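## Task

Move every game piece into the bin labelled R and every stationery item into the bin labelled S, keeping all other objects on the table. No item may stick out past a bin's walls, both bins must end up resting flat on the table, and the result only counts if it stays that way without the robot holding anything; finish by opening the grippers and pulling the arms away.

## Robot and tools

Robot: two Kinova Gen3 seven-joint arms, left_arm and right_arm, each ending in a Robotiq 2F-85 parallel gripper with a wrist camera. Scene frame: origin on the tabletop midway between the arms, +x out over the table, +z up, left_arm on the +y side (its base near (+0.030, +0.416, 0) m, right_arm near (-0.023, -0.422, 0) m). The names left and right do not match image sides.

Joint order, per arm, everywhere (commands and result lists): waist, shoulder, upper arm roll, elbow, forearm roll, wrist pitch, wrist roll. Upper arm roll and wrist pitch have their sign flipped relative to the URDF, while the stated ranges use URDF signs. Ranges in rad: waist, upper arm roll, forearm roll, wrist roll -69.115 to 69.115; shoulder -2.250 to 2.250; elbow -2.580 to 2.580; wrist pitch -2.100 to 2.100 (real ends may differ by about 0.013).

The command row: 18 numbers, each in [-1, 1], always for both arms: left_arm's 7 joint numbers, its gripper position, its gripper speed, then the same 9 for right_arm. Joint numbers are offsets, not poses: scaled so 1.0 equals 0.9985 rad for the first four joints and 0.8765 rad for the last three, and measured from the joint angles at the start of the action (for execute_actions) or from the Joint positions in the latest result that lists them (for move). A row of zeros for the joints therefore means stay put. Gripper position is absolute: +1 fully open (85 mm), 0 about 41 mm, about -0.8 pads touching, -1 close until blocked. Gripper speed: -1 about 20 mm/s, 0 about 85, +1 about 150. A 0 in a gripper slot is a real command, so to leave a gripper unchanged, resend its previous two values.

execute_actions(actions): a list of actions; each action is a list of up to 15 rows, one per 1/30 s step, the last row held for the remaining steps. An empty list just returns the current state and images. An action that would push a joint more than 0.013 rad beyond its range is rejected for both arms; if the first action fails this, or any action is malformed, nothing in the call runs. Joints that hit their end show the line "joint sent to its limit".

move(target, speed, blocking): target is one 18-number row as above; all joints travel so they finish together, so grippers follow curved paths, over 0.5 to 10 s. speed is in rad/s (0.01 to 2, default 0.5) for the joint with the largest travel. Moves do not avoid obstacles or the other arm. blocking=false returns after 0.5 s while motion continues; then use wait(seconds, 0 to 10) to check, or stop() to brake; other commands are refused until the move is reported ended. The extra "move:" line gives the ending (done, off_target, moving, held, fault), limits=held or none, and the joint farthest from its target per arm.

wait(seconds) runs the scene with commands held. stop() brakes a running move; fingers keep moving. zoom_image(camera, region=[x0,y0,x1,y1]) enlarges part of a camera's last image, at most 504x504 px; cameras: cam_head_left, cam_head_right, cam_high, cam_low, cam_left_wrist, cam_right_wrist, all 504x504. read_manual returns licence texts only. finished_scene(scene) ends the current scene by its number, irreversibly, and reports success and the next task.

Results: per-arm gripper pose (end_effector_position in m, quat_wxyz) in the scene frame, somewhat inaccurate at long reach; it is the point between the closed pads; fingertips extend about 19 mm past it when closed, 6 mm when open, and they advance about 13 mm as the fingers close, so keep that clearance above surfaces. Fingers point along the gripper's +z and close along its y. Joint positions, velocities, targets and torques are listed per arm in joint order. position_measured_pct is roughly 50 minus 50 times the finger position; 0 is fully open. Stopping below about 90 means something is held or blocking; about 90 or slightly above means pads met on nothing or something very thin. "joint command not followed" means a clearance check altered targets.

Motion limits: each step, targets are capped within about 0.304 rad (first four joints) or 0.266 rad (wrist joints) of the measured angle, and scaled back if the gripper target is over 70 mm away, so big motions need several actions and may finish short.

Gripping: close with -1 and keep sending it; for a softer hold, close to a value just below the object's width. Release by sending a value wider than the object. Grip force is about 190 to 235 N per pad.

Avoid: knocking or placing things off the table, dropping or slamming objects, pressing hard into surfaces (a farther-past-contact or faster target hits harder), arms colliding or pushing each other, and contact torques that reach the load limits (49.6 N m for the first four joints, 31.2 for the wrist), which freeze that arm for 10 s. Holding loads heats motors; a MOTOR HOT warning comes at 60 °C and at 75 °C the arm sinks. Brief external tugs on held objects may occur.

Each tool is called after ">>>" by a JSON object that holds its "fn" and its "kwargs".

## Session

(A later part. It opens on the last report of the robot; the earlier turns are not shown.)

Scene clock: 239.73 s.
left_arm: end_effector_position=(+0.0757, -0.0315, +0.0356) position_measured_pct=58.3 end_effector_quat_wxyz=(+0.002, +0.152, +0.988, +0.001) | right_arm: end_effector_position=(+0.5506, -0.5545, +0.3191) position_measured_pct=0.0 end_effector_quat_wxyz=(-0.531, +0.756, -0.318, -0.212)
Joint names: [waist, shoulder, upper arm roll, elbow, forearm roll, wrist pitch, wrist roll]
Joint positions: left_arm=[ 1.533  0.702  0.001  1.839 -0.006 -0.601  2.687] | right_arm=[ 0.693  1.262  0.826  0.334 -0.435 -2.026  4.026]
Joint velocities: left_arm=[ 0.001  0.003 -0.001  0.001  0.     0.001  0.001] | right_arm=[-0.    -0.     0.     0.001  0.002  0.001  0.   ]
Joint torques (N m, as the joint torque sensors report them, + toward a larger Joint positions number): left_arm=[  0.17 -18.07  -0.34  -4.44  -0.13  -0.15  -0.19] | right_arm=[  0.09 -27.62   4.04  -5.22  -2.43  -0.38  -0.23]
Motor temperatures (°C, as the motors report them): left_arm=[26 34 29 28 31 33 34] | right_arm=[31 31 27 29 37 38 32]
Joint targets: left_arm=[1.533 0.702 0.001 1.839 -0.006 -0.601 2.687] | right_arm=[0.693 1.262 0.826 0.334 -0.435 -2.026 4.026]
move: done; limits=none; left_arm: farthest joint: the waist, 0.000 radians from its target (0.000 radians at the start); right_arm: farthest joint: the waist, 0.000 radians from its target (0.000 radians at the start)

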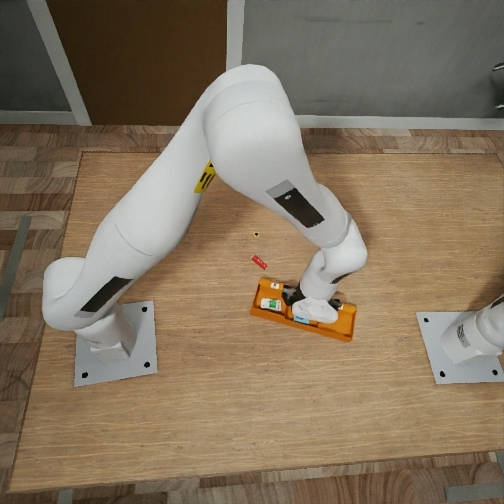

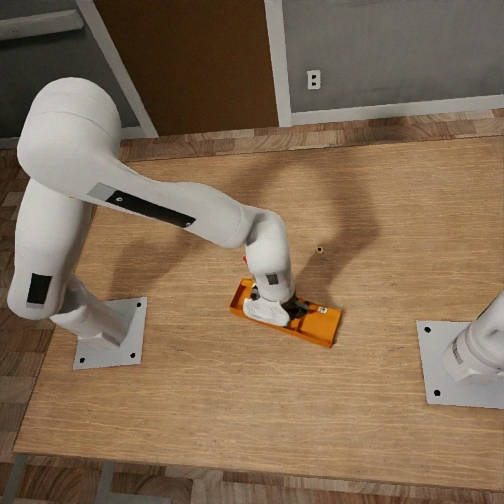

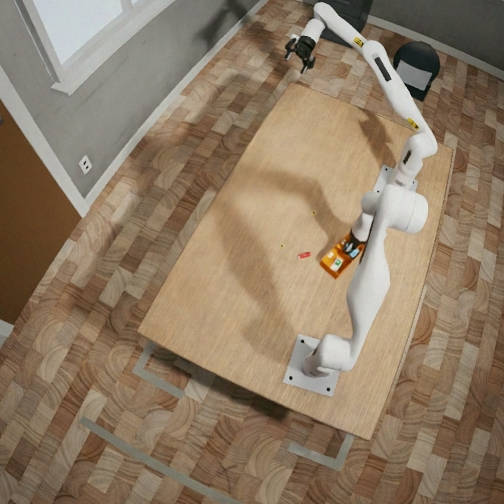

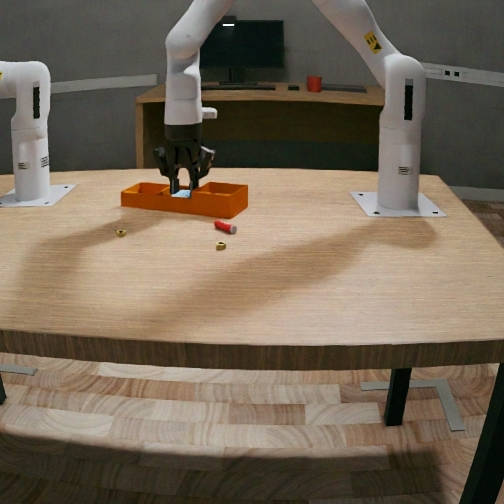

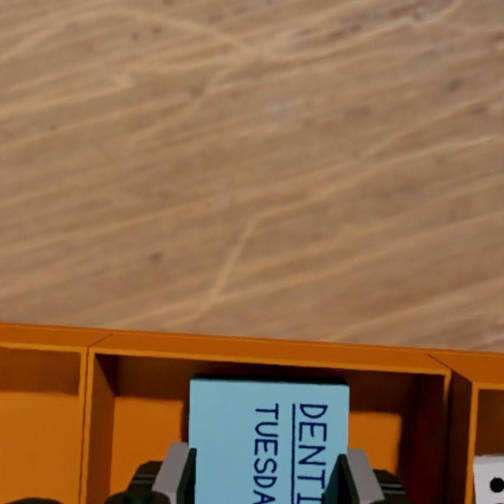

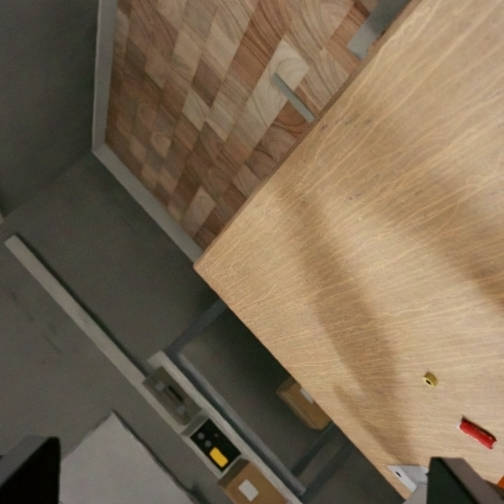

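No contact yet. A bit lower, then release.

>>> {"fn": "move", "kwargs": {"target": [0,0.016,0,0.005,0,0.024,0,-1,0, 0,0,0,0,0,0,0,1,0], "speed": 0.1}}

>>> {"fn": "move", "kwargs": {"target": [0,0,0,0,0,0,0,-0.05,0, 0,0,0,0,0,0,0,1,0]}}

>>> {"fn": "move", "kwargs": {"target": [0,-0.185,0,-0.09,0,-0.316,0,-0.05,0, 0,0,0,0,0,0,0,1,0], "speed": 0.6}}

Scene clock: 245.27 s.
left_arm: end_effector_position=(+0.0757, -0.0312, +0.0276) position_measured_pct=58.3 end_effector_quat_wxyz=(+0.002, +0.152, +0.988, +0.001) | right_arm: end_effector_position=(+0.5506, -0.5545, +0.3191) position_measured_pct=0.0 end_effector_quat_wxyz=(-0.531, +0.756, -0.318, -0.212)
Joint names: [waist, shoulder, upper arm roll, elbow, forearm roll, wrist pitch, wrist roll]
Joint positions: left_arm=[ 1.533  0.717  0.001  1.844 -0.006 -0.58   2.687] | right_arm=[ 0.693  1.262  0.826  0.334 -0.435 -2.026  4.026]
Joint velocities: left_arm=[ 0.     0.001 -0.001  0.    -0.    -0.     0.   ] | right_arm=[-0.001  0.002  0.     0.001 -0.    -0.    -0.   ]
Joint torques (N m, as the joint torque sensors report them, + toward a larger Joint positions number): left_arm=[  0.16 -18.6   -0.28  -4.31  -0.11  -0.17  -0.34] | right_arm=[  0.01 -27.69   4.1   -5.15  -2.36  -0.4   -0.36]
Motor temperatures (°C, as the motors report them): left_arm=[26 35 29 28 31 33 34] | right_arm=[31 31 27 29 37 38 32]
Joint targets: left_arm=[1.533 0.718 0.001 1.844 -0.006 -0.580 2.687] | right_arm=[0.693 1.262 0.826 0.334 -0.435 -2.026 4.026]
move: done; limits=none; left_arm: farthest joint: the shoulder, 0.001 radians from its target (0.016 radians at the start); right_arm: farthest joint: the waist, 0.000 radians from its target (0.000 radians at the start)

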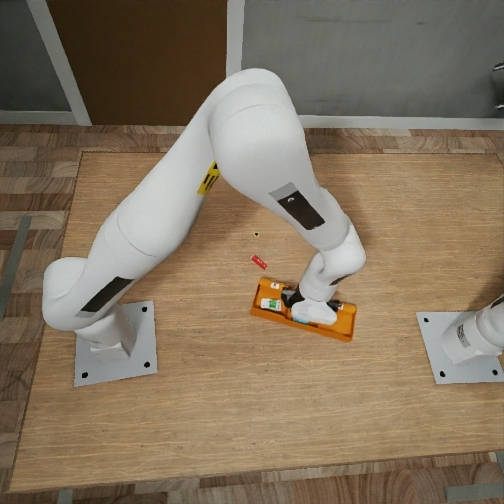

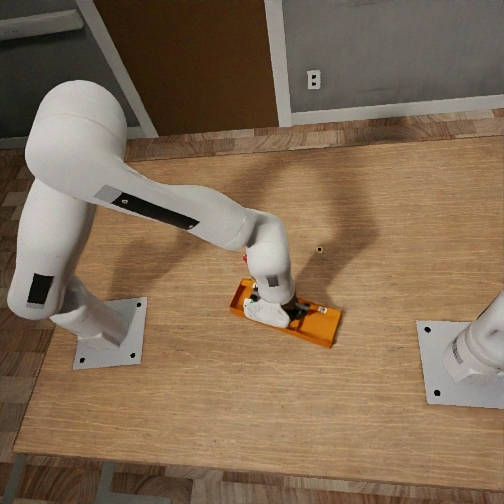

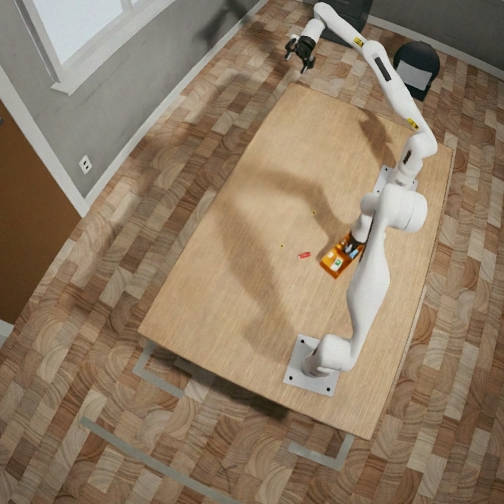

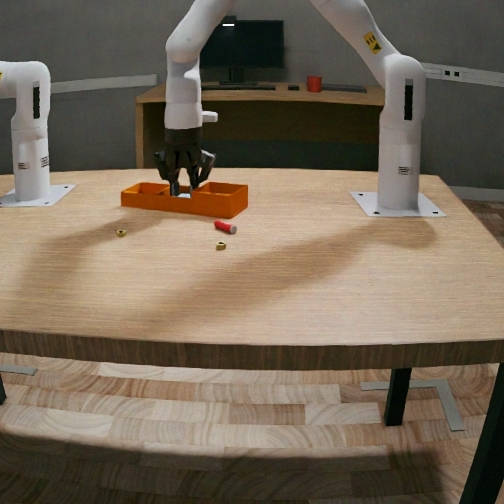

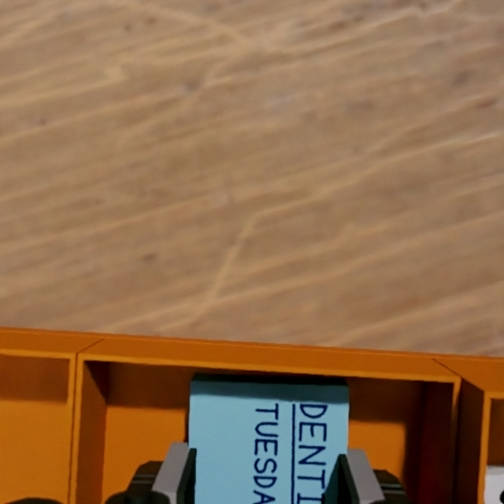

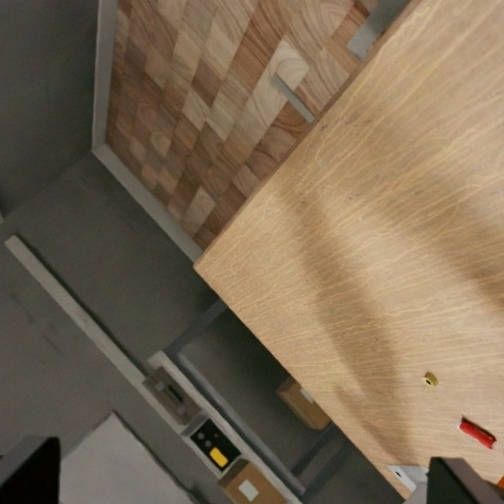

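Scene clock: 245.77 s.
left_arm: end_effector_position=(+0.0757, -0.0312, +0.0276) position_measured_pct=52.4 end_effector_quat_wxyz=(+0.002, +0.152, +0.988, +0.001) | right_arm: end_effector_position=(+0.5506, -0.5545, +0.3191) position_measured_pct=0.0 end_effector_quat_wxyz=(-0.531, +0.756, -0.318, -0.212)
Joint names: [waist, shoulder, upper arm roll, elbow, forearm roll, wrist pitch, wrist roll]
Joint positions: left_arm=[ 1.533  0.717  0.001  1.844 -0.006 -0.58   2.687] | right_arm=[ 0.693  1.262  0.826  0.334 -0.435 -2.026  4.026]
Joint velocities: left_arm=[-0.     0.    -0.001  0.001 -0.001 -0.    -0.   ] | right_arm=[ 0.    -0.     0.     0.001  0.002 -0.     0.   ]
Joint torques (N m, as the joint torque sensors report them, + toward a larger Joint positions number): left_arm=[  0.09 -18.27  -0.36  -4.34  -0.14  -0.25  -0.23] | right_arm=[  0.14 -27.62   3.99  -5.17  -2.46  -0.4   -0.33]
Motor temperatures (°C, as the motors report them): left_arm=[26 35 29 28 31 33 34] | right_arm=[31 31 27 29 37 38 32]
Joint targets: left_arm=[1.533 0.717 0.001 1.844 -0.006 -0.580 2.687] | right_arm=[0.693 1.262 0.826 0.334 -0.435 -2.026 4.026]
move: done; limits=none; left_arm: farthest joint: the waist, 0.000 radians from its target (0.000 radians at the start); right_arm: farthest joint: the waist, 0.000 radians from its target (0.000 radians at the start)

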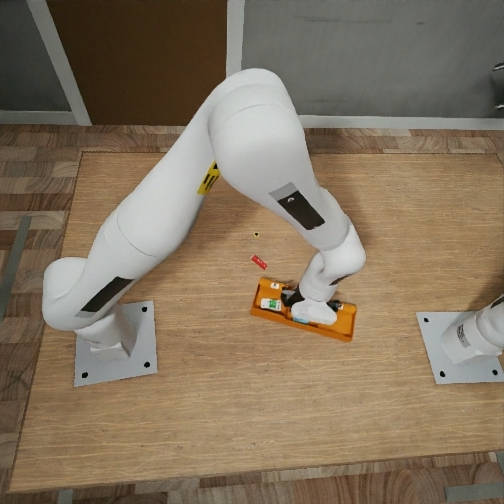

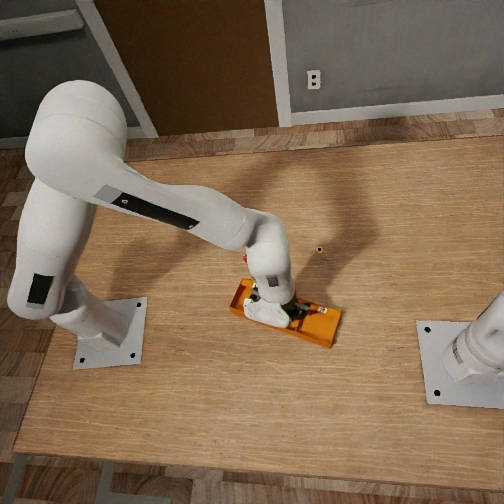

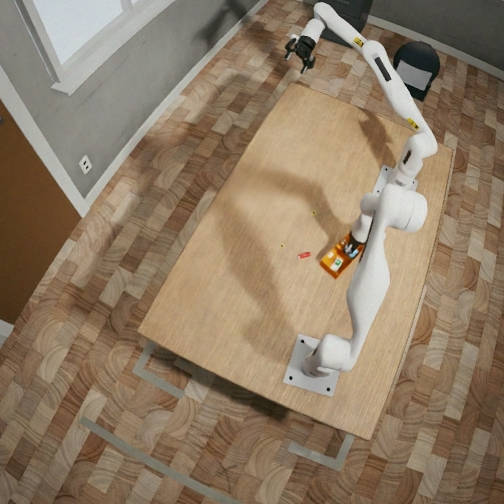

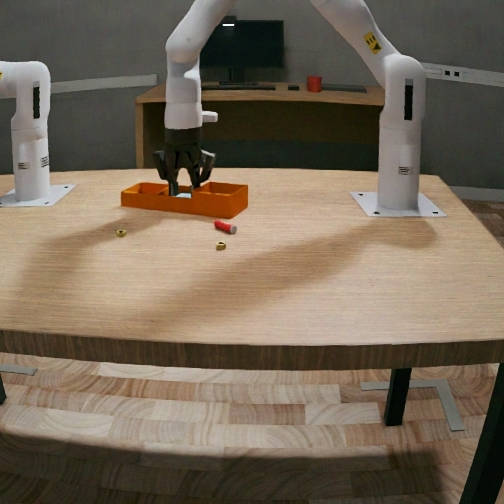

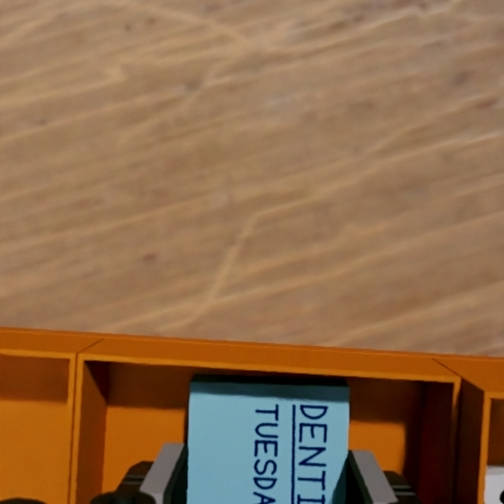

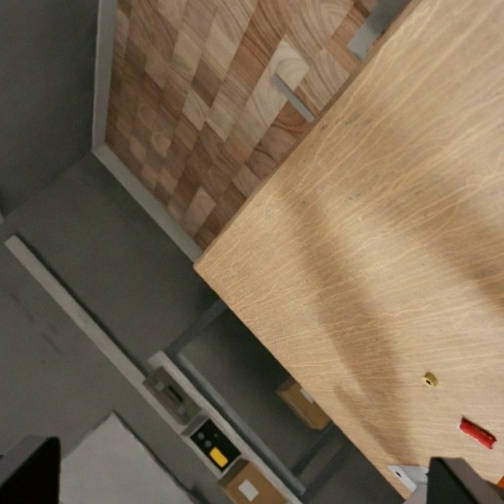

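Scene clock: 246.80 s.
left_arm: end_effector_position=(+0.0762, -0.0323, +0.1295) position_measured_pct=52.4 end_effector_quat_wxyz=(+0.002, +0.152, +0.988, +0.002) | right_arm: end_effector_position=(+0.5506, -0.5545, +0.3191) position_measured_pct=0.0 end_effector_quat_wxyz=(-0.531, +0.756, -0.318, -0.212)
Joint names: [waist, shoulder, upper arm roll, elbow, forearm roll, wrist pitch, wrist roll]
Joint positions: left_arm=[ 1.533  0.533  0.001  1.754 -0.006 -0.857  2.687] | right_arm=[ 0.693  1.262  0.826  0.334 -0.435 -2.026  4.026]
Joint velocities: left_arm=[-0.    -0.001  0.     0.001 -0.001 -0.     0.   ] | right_arm=[-0.     0.001  0.    -0.001 -0.001  0.     0.   ]
Joint torques (N m, as the joint torque sensors report them, + toward a larger Joint positions number): left_arm=[  0.17 -16.87  -0.22  -6.18  -0.18  -0.31  -0.27] | right_arm=[  0.04 -27.78   4.05  -5.15  -2.38  -0.45  -0.36]
Motor temperatures (°C, as the motors report them): left_arm=[26 35 29 28 31 33 34] | right_arm=[31 31 27 29 37 38 32]
Joint targets: left_arm=[1.533 0.533 0.001 1.754 -0.006 -0.857 2.687] | right_arm=[0.693 1.262 0.826 0.334 -0.435 -2.026 4.026]
move: done; limits=none; left_arm: farthest joint: the shoulder, 0.001 radians from its target (0.185 radians at the start); right_arm: farthest joint: the waist, 0.000 radians from its target (0.000 radians at the start)

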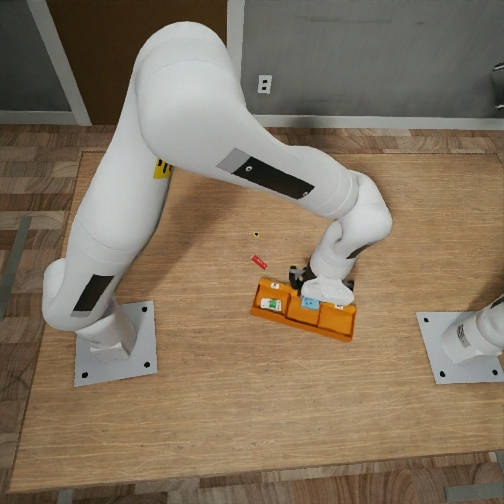

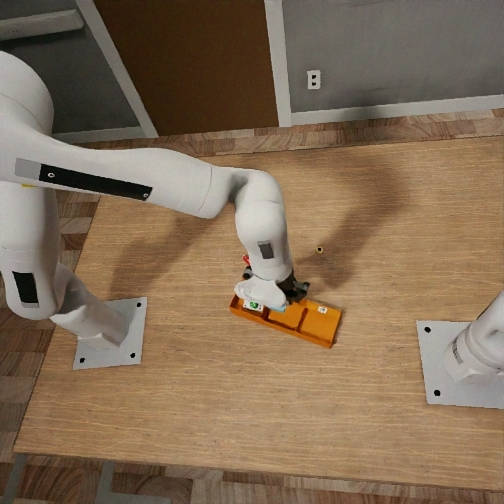

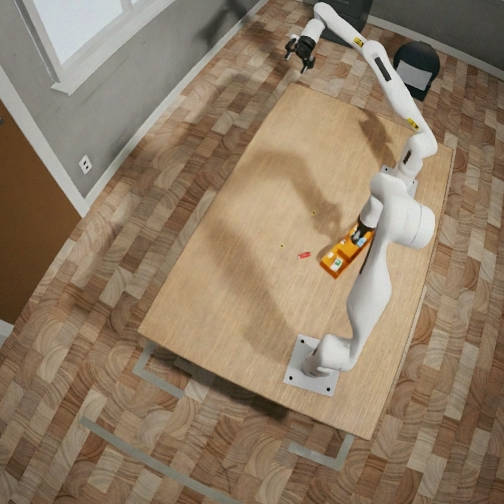

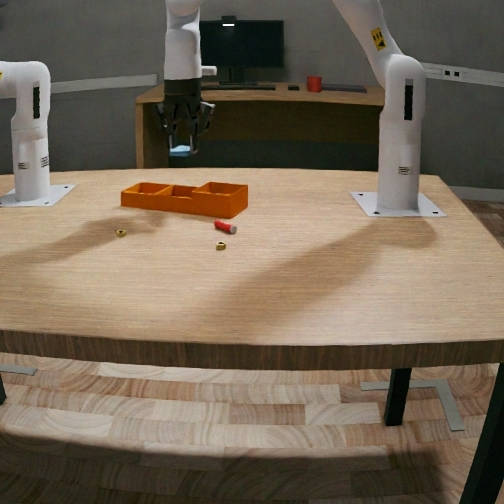

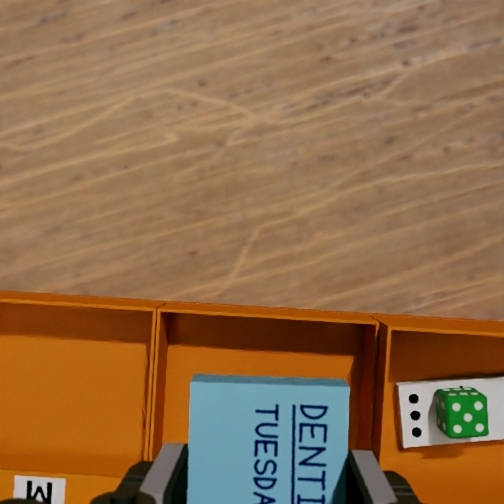

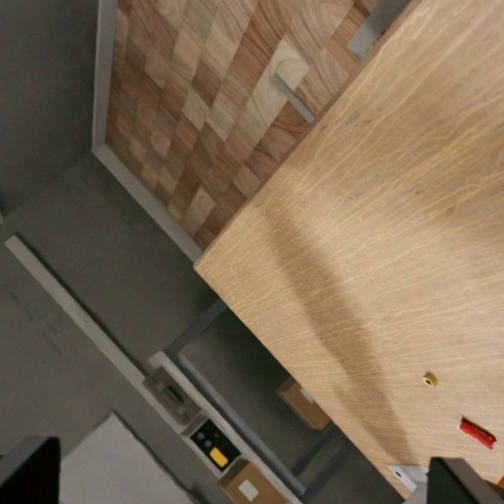

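>>> {"fn": "move", "kwargs": {"target": [0,0.184,0,0.09,0,0.316,0,-0.05,0, 0,0,0,0,0,0,0,1,0], "speed": 0.3}}

>>> {"fn": "move", "kwargs": {"target": [0,0,0,0,0,0,0,0.25,0, 0,0,0,0,0,0,0,1,0]}}

>>> {"fn": "move", "kwargs": {"target": [0,-0.064,0,-0.02,0,-0.097,0,0.25,0, 0,0,0,0,0,0,0,1,0], "speed": 0.2}}

Scene clock: 254.67 s.
left_arm: end_effector_position=(+0.0757, -0.0315, +0.0281) position_measured_pct=52.4 end_effector_quat_wxyz=(+0.002, +0.152, +0.988, +0.000) | right_arm: end_effector_position=(+0.5506, -0.5545, +0.3191) position_measured_pct=0.0 end_effector_quat_wxyz=(-0.531, +0.756, -0.318, -0.212)
Joint names: [waist, shoulder, upper arm roll, elbow, forearm roll, wrist pitch, wrist roll]
Joint positions: left_arm=[ 1.533  0.716  0.001  1.844 -0.006 -0.58   2.687] | right_arm=[ 0.693  1.262  0.826  0.334 -0.435 -2.026  4.026]
Joint velocities: left_arm=[-0.     0.002  0.001 -0.    -0.     0.     0.001] | right_arm=[ 0.001  0.     0.     0.001 -0.001 -0.001  0.   ]
Joint torques (N m, as the joint torque sensors report them, + toward a larger Joint positions number): left_arm=[  0.1  -18.36  -0.36  -4.45  -0.24  -0.27  -0.3 ] | right_arm=[ -0.06 -27.61   4.19  -5.27  -2.34  -0.41  -0.44]
Motor temperatures (°C, as the motors report them): left_arm=[26 35 29 28 31 33 34] | right_arm=[31 31 27 29 37 38 32]
Joint targets: left_arm=[1.533 0.717 0.001 1.844 -0.006 -0.580 2.687] | right_arm=[0.693 1.262 0.826 0.334 -0.435 -2.026 4.026]
move: done; limits=none; left_arm: farthest joint: the waist, 0.000 radians from its target (0.000 radians at the start); right_arm: farthest joint: the waist, 0.000 radians from its target (0.000 radians at the start)

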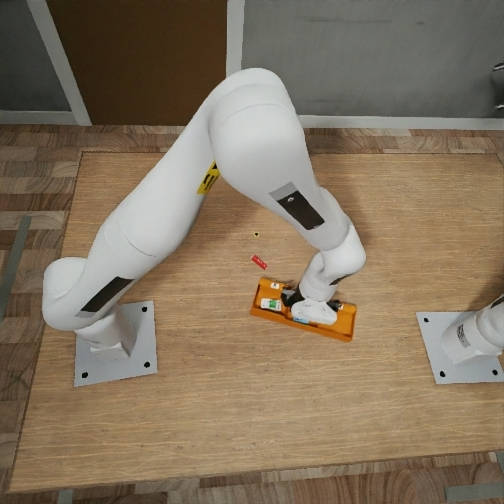

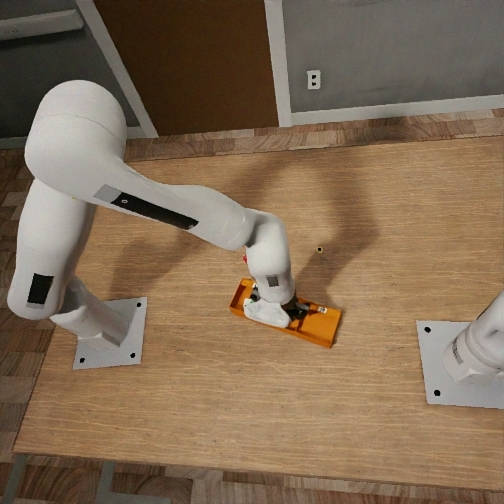

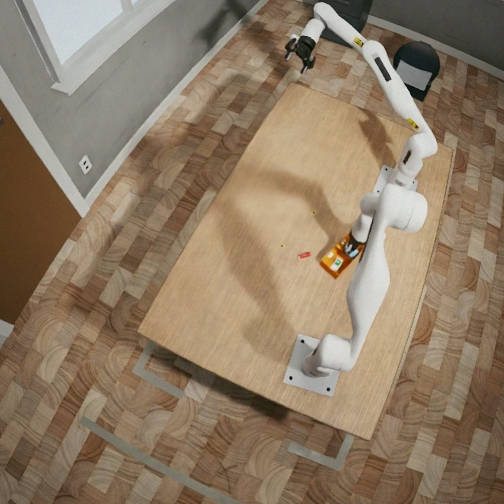

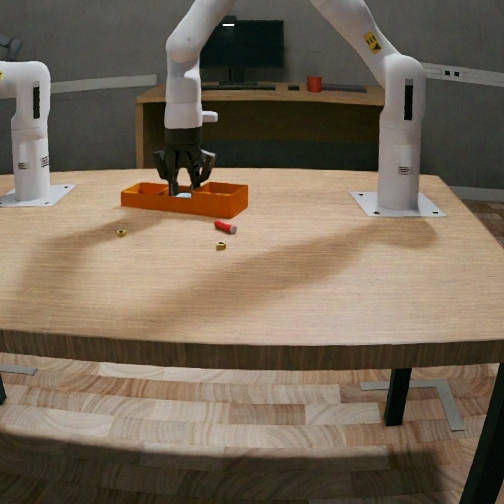

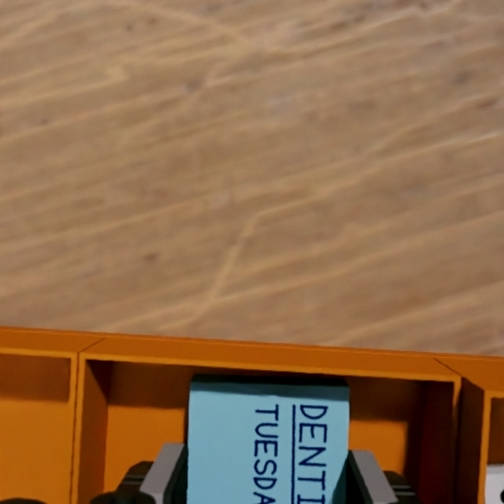

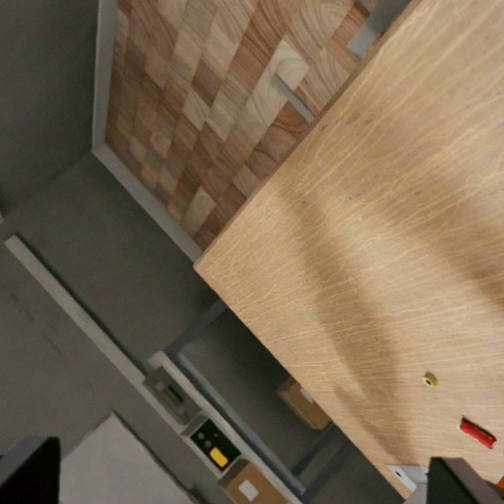

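Scene clock: 255.20 s.
left_arm: end_effector_position=(+0.0756, -0.0317, +0.0281) position_measured_pct=37.7 end_effector_quat_wxyz=(+0.002, +0.152, +0.988, +0.000) | right_arm: end_effector_position=(+0.5506, -0.5545, +0.3191) position_measured_pct=0.0 end_effector_quat_wxyz=(-0.531, +0.756, -0.318, -0.212)
Joint names: [waist, shoulder, upper arm roll, elbow, forearm roll, wrist pitch, wrist roll]
Joint positions: left_arm=[ 1.533  0.716  0.001  1.844 -0.006 -0.58   2.687] | right_arm=[ 0.693  1.262  0.826  0.334 -0.435 -2.026  4.026]
Joint velocities: left_arm=[ 0.    -0.    -0.001 -0.001  0.001 -0.    -0.001] | right_arm=[-0.    -0.001  0.    -0.001  0.     0.001 -0.   ]
Joint torques (N m, as the joint torque sensors report them, + toward a larger Joint positions number): left_arm=[  0.05 -18.37  -0.21  -4.19  -0.14  -0.28  -0.26] | right_arm=[  0.09 -27.57   4.26  -5.29  -2.43  -0.37  -0.37]
Motor temperatures (°C, as the motors report them): left_arm=[26 35 29 28 31 33 34] | right_arm=[31 31 27 29 37 38 32]
Joint targets: left_arm=[1.533 0.716 0.001 1.844 -0.006 -0.580 2.687] | right_arm=[0.693 1.262 0.826 0.334 -0.435 -2.026 4.026]
move: done; limits=none; left_arm: farthest joint: the waist, 0.000 radians from its target (0.000 radians at the start); right_arm: farthest joint: the waist, 0.000 radians from its target (0.000 radians at the start)

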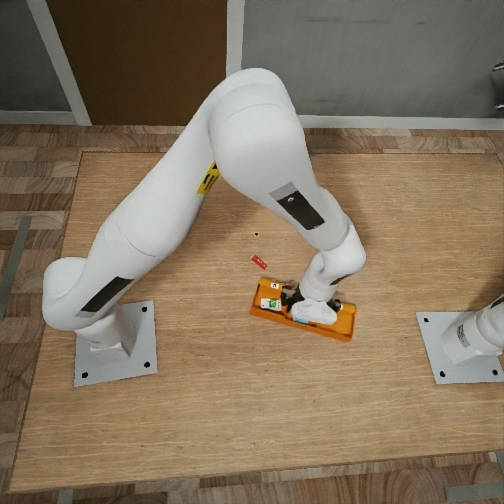

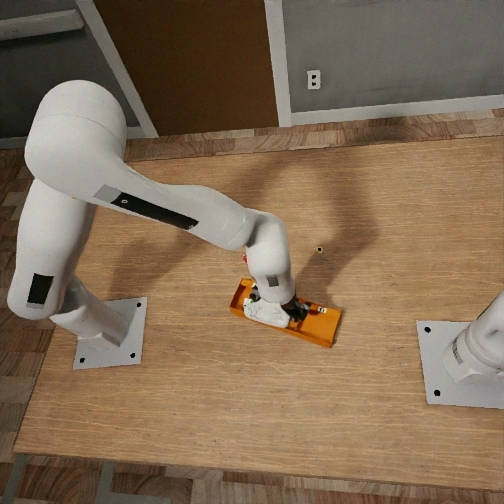

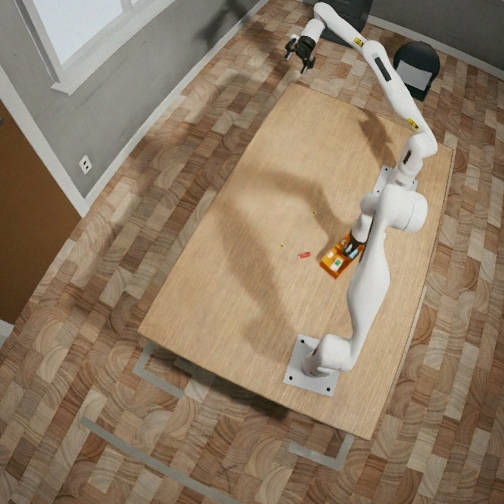

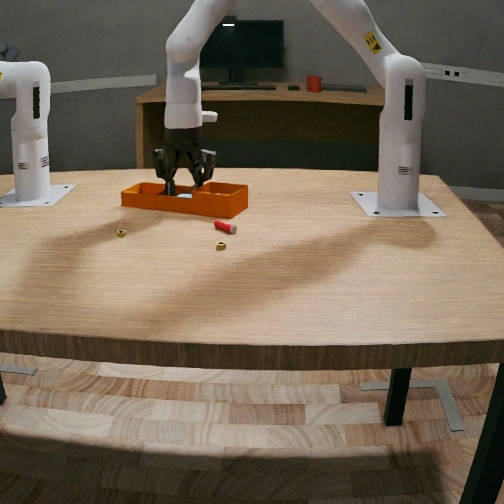

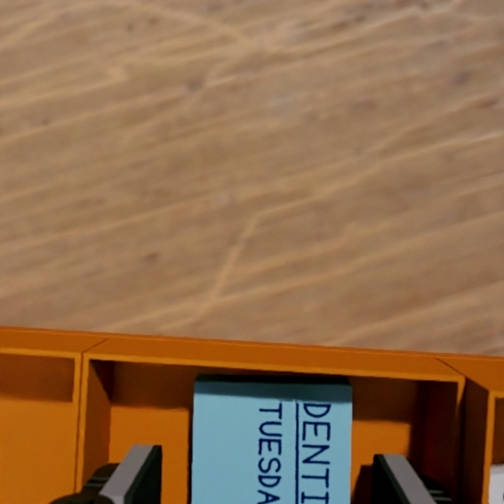

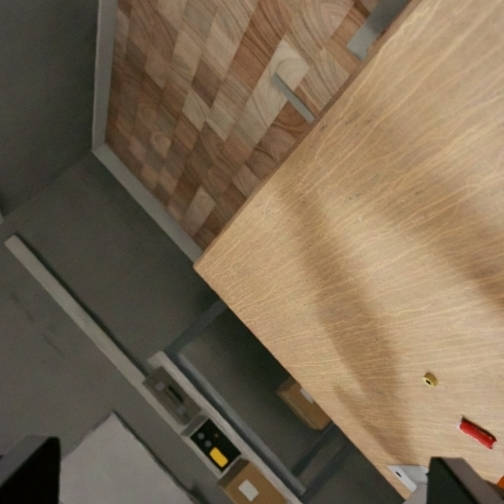

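Scene clock: 256.03 s.
left_arm: end_effector_position=(+0.0758, -0.0318, +0.0604) position_measured_pct=37.7 end_effector_quat_wxyz=(+0.002, +0.152, +0.988, +0.001) | right_arm: end_effector_position=(+0.5506, -0.5545, +0.3191) position_measured_pct=0.0 end_effector_quat_wxyz=(-0.531, +0.756, -0.318, -0.212)
Joint names: [waist, shoulder, upper arm roll, elbow, forearm roll, wrist pitch, wrist roll]
Joint positions: left_arm=[ 1.533  0.653  0.001  1.824 -0.006 -0.665  2.687] | right_arm=[ 0.693  1.262  0.826  0.334 -0.435 -2.026  4.026]
Joint velocities: left_arm=[ 0.     0.    -0.    -0.     0.     0.    -0.001] | right_arm=[-0.001 -0.    -0.    -0.001  0.001  0.001 -0.   ]
Joint torques (N m, as the joint torque sensors report them, + toward a larger Joint positions number): left_arm=[  0.08 -17.86  -0.25  -5.    -0.15  -0.2   -0.22] | right_arm=[  0.12 -27.72   4.    -5.34  -2.41  -0.45  -0.43]
Motor temperatures (°C, as the motors report them): left_arm=[26 35 29 28 31 33 34] | right_arm=[31 31 27 29 37 38 32]
Joint targets: left_arm=[1.533 0.652 0.001 1.824 -0.006 -0.665 2.687] | right_arm=[0.693 1.262 0.826 0.334 -0.435 -2.026 4.026]
move: done; limits=none; left_arm: farthest joint: the shoulder, 0.001 radians from its target (0.064 radians at the start); right_arm: farthest joint: the waist, 0.000 radians from its target (0.000 radians at the start)

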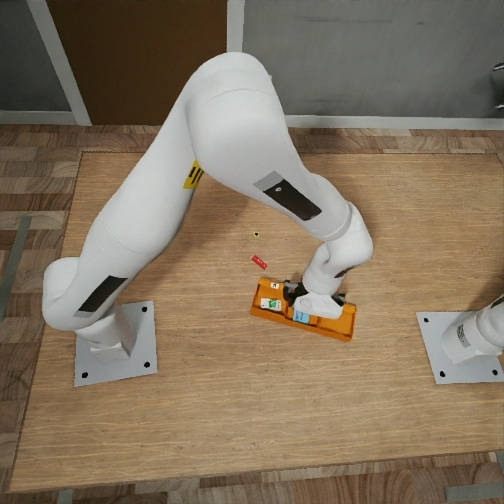

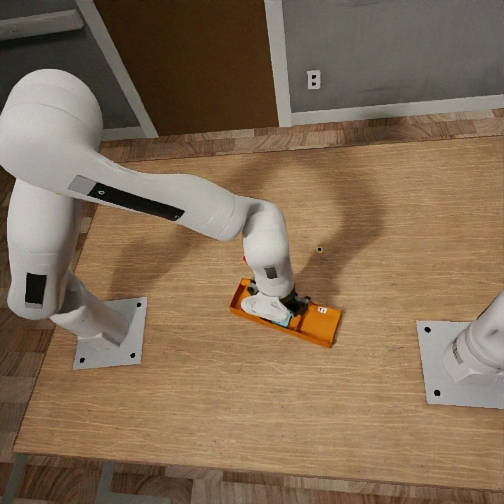

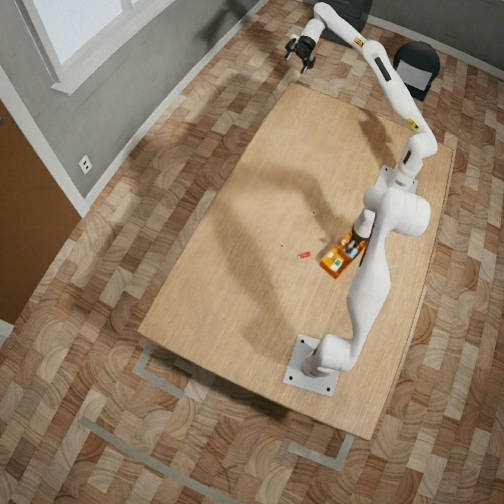

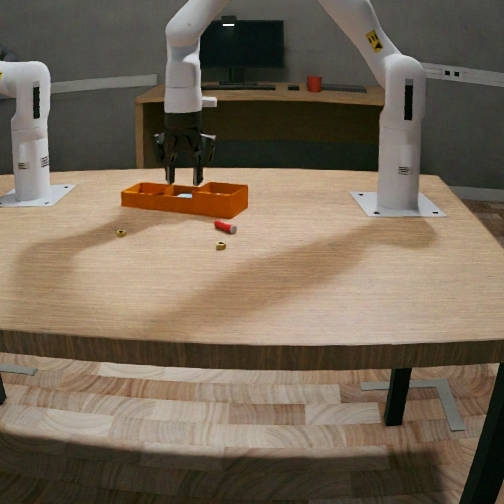

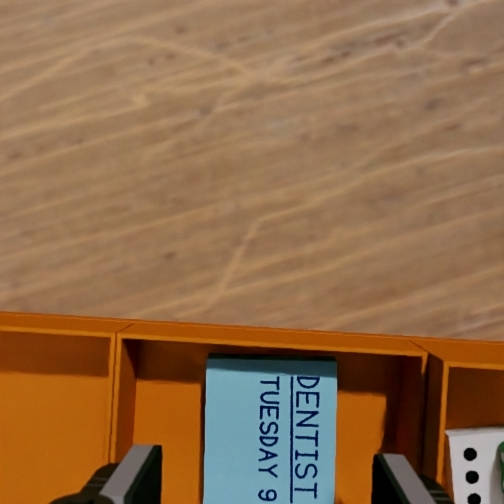

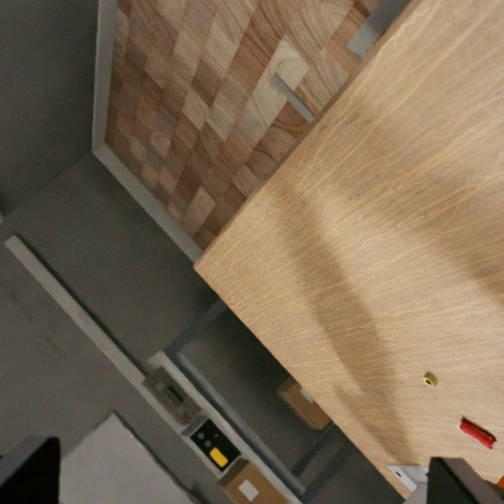

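Released. Retreat up and away.

>>> {"fn": "move", "kwargs": {"target": [-0.3,-0.35,0,-0.07,0,-0.3,0,1,0, 0,0,0,0,0,0,0,1,0], "speed": 0.8}}

>>> {"fn": "move", "kwargs": {"target": [-0.9,0,0,0,0,0,0,1,0, 0,0,0,0,0,0,0,1,0], "speed": 1}}

>>> {"fn": "zoom_image", "kwargs": {"camera": "cam_head_left", "region": [210,190,380,350]}}

Scene clock: 260.97 s.
left_arm: end_effector_position=(+0.2072, -0.0006, +0.2318) position_measured_pct=0.0 end_effector_quat_wxyz=(+0.037, +0.002, +0.997, -0.069) | right_arm: end_effector_position=(+0.5506, -0.5545, +0.3191) position_measured_pct=0.0 end_effector_quat_wxyz=(-0.531, +0.756, -0.318, -0.212)
Joint names: [waist, shoulder, upper arm roll, elbow, forearm roll, wrist pitch, wrist roll]
Joint positions: left_arm=[ 1.234  0.304  0.001  1.754 -0.006 -0.928  2.687] | right_arm=[ 0.693  1.262  0.826  0.334 -0.435 -2.026  4.026]
Joint velocities: left_arm=[-0.003 -0.004 -0.002  0.     0.001  0.    -0.   ] | right_arm=[ 0.    -0.001  0.     0.002  0.001 -0.     0.   ]
Joint torques (N m, as the joint torque sensors report them, + toward a larger Joint positions number): left_arm=[  0.18 -14.6   -0.11  -7.79  -0.13   0.24  -0.22] | right_arm=[  0.22 -27.79   4.27  -5.27  -2.46  -0.55  -0.34]
Motor temperatures (°C, as the motors report them): left_arm=[26 35 29 28 31 33 34] | right_arm=[31 31 27 29 37 38 32]
Joint targets: left_arm=[1.234 0.303 0.001 1.754 -0.006 -0.928 2.687] | right_arm=[0.693 1.262 0.826 0.334 -0.435 -2.026 4.026]
move: done; limits=none; left_arm: farthest joint: the waist, 0.001 radians from its target (0.300 radians at the start); right_arm: farthest joint: the waist, 0.000 radians from its target (0.000 radians at the start)

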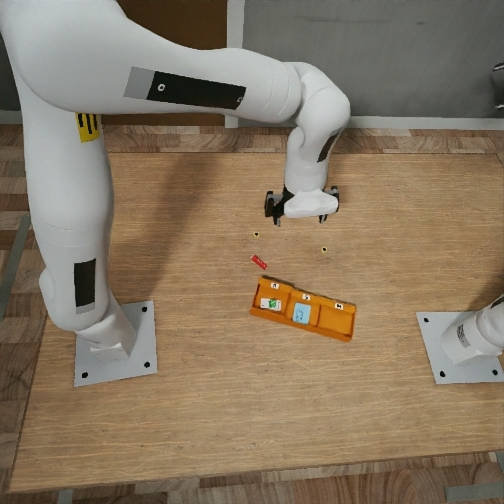

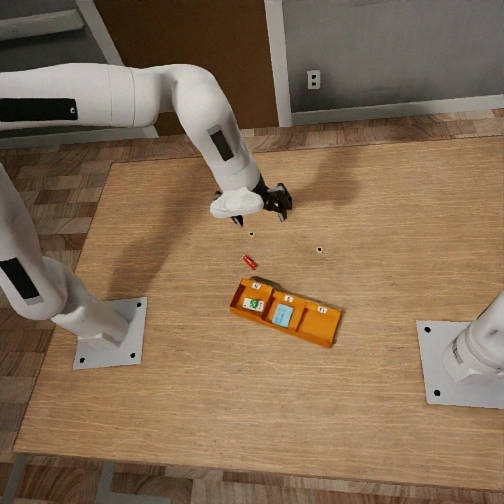

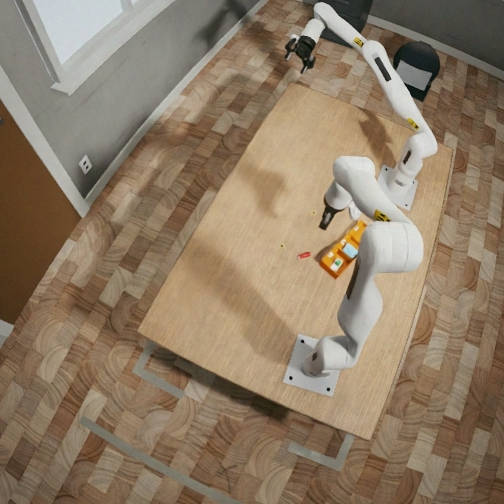

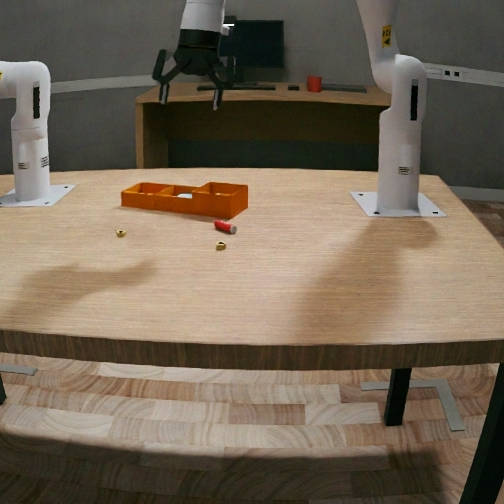

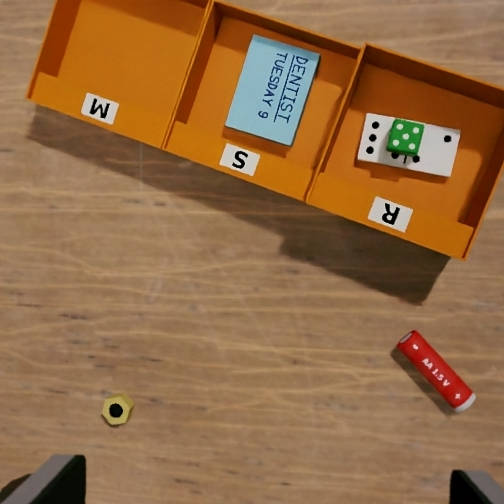

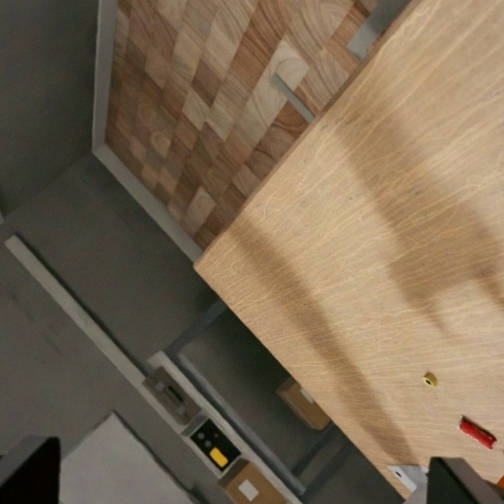

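Scene clock: 262.70 s.
left_arm: end_effector_position=(+0.4662, +0.2949, +0.2318) position_measured_pct=0.0 end_effector_quat_wxyz=(+0.063, -0.431, +0.899, -0.046) | right_arm: end_effector_position=(+0.5506, -0.5545, +0.3191) position_measured_pct=0.0 end_effector_quat_wxyz=(-0.531, +0.756, -0.318, -0.212)
Joint names: [waist, shoulder, upper arm roll, elbow, forearm roll, wrist pitch, wrist roll]
Joint positions: left_arm=[ 0.336  0.304  0.001  1.754 -0.006 -0.928  2.687] | right_arm=[ 0.693  1.262  0.826  0.334 -0.435 -2.026  4.026]
Joint velocities: left_arm=[-0.003  0.001 -0.001  0.    -0.001 -0.     0.003] | right_arm=[-0.     0.    -0.    -0.    -0.001 -0.001 -0.   ]
Joint torques (N m, as the joint torque sensors report them, + toward a larger Joint positions number): left_arm=[ -0.08 -14.55  -0.19  -7.88  -0.11   0.27  -0.26] | right_arm=[ -0.07 -27.75   4.25  -5.23  -2.34  -0.41  -0.37]
Motor temperatures (°C, as the motors report them): left_arm=[26 35 29 28 31 33 34] | right_arm=[31 31 27 29 37 38 32]
Joint targets: left_arm=[0.335 0.304 0.001 1.754 -0.006 -0.928 2.687] | right_arm=[0.693 1.262 0.826 0.334 -0.435 -2.026 4.026]
move: done; limits=none; left_arm: farthest joint: the waist, 0.000 radians from its target (0.899 radians at the start); right_arm: farthest joint: the waist, 0.000 radians from its target (0.000 radians at the start)

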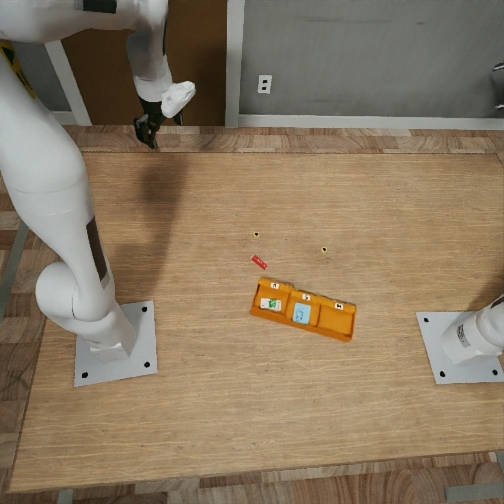

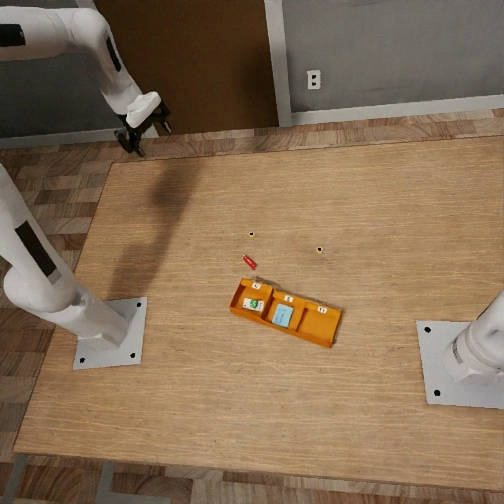

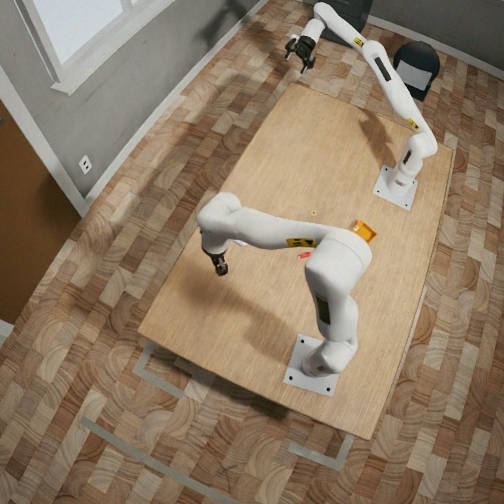

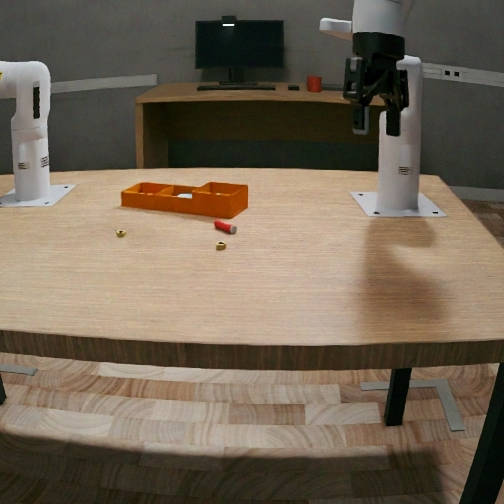

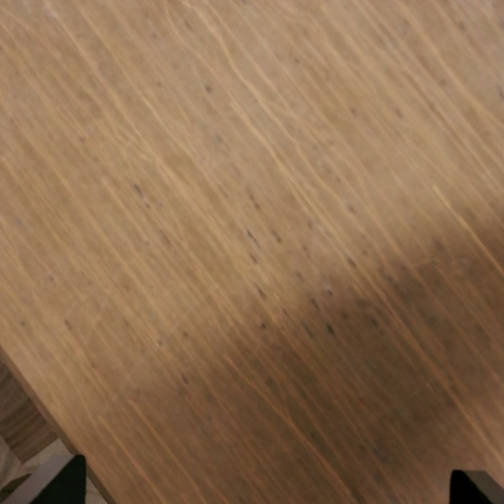

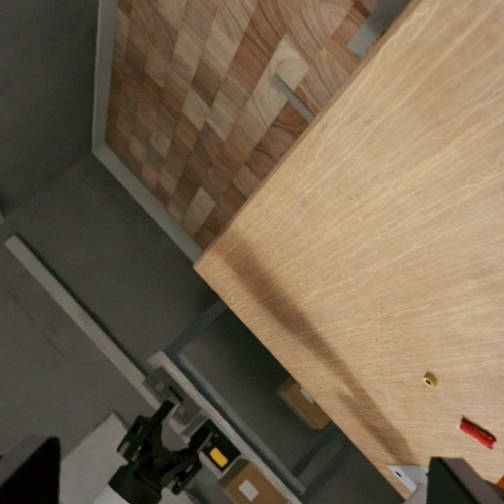

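Region (210, 190, 380, 350) of cam_head_left's 504x504 image, scaled by 2.965, with more detail than that image has; it fills the top 474 rows of this view, and the rest is white.

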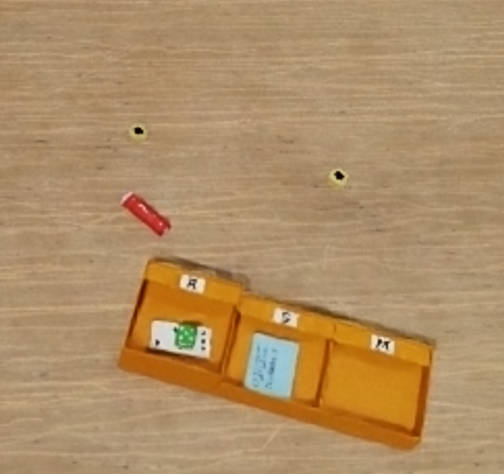

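>>> {"fn": "finished_scene", "kwargs": {"scene": 1}}

The scene is finished: the task was done.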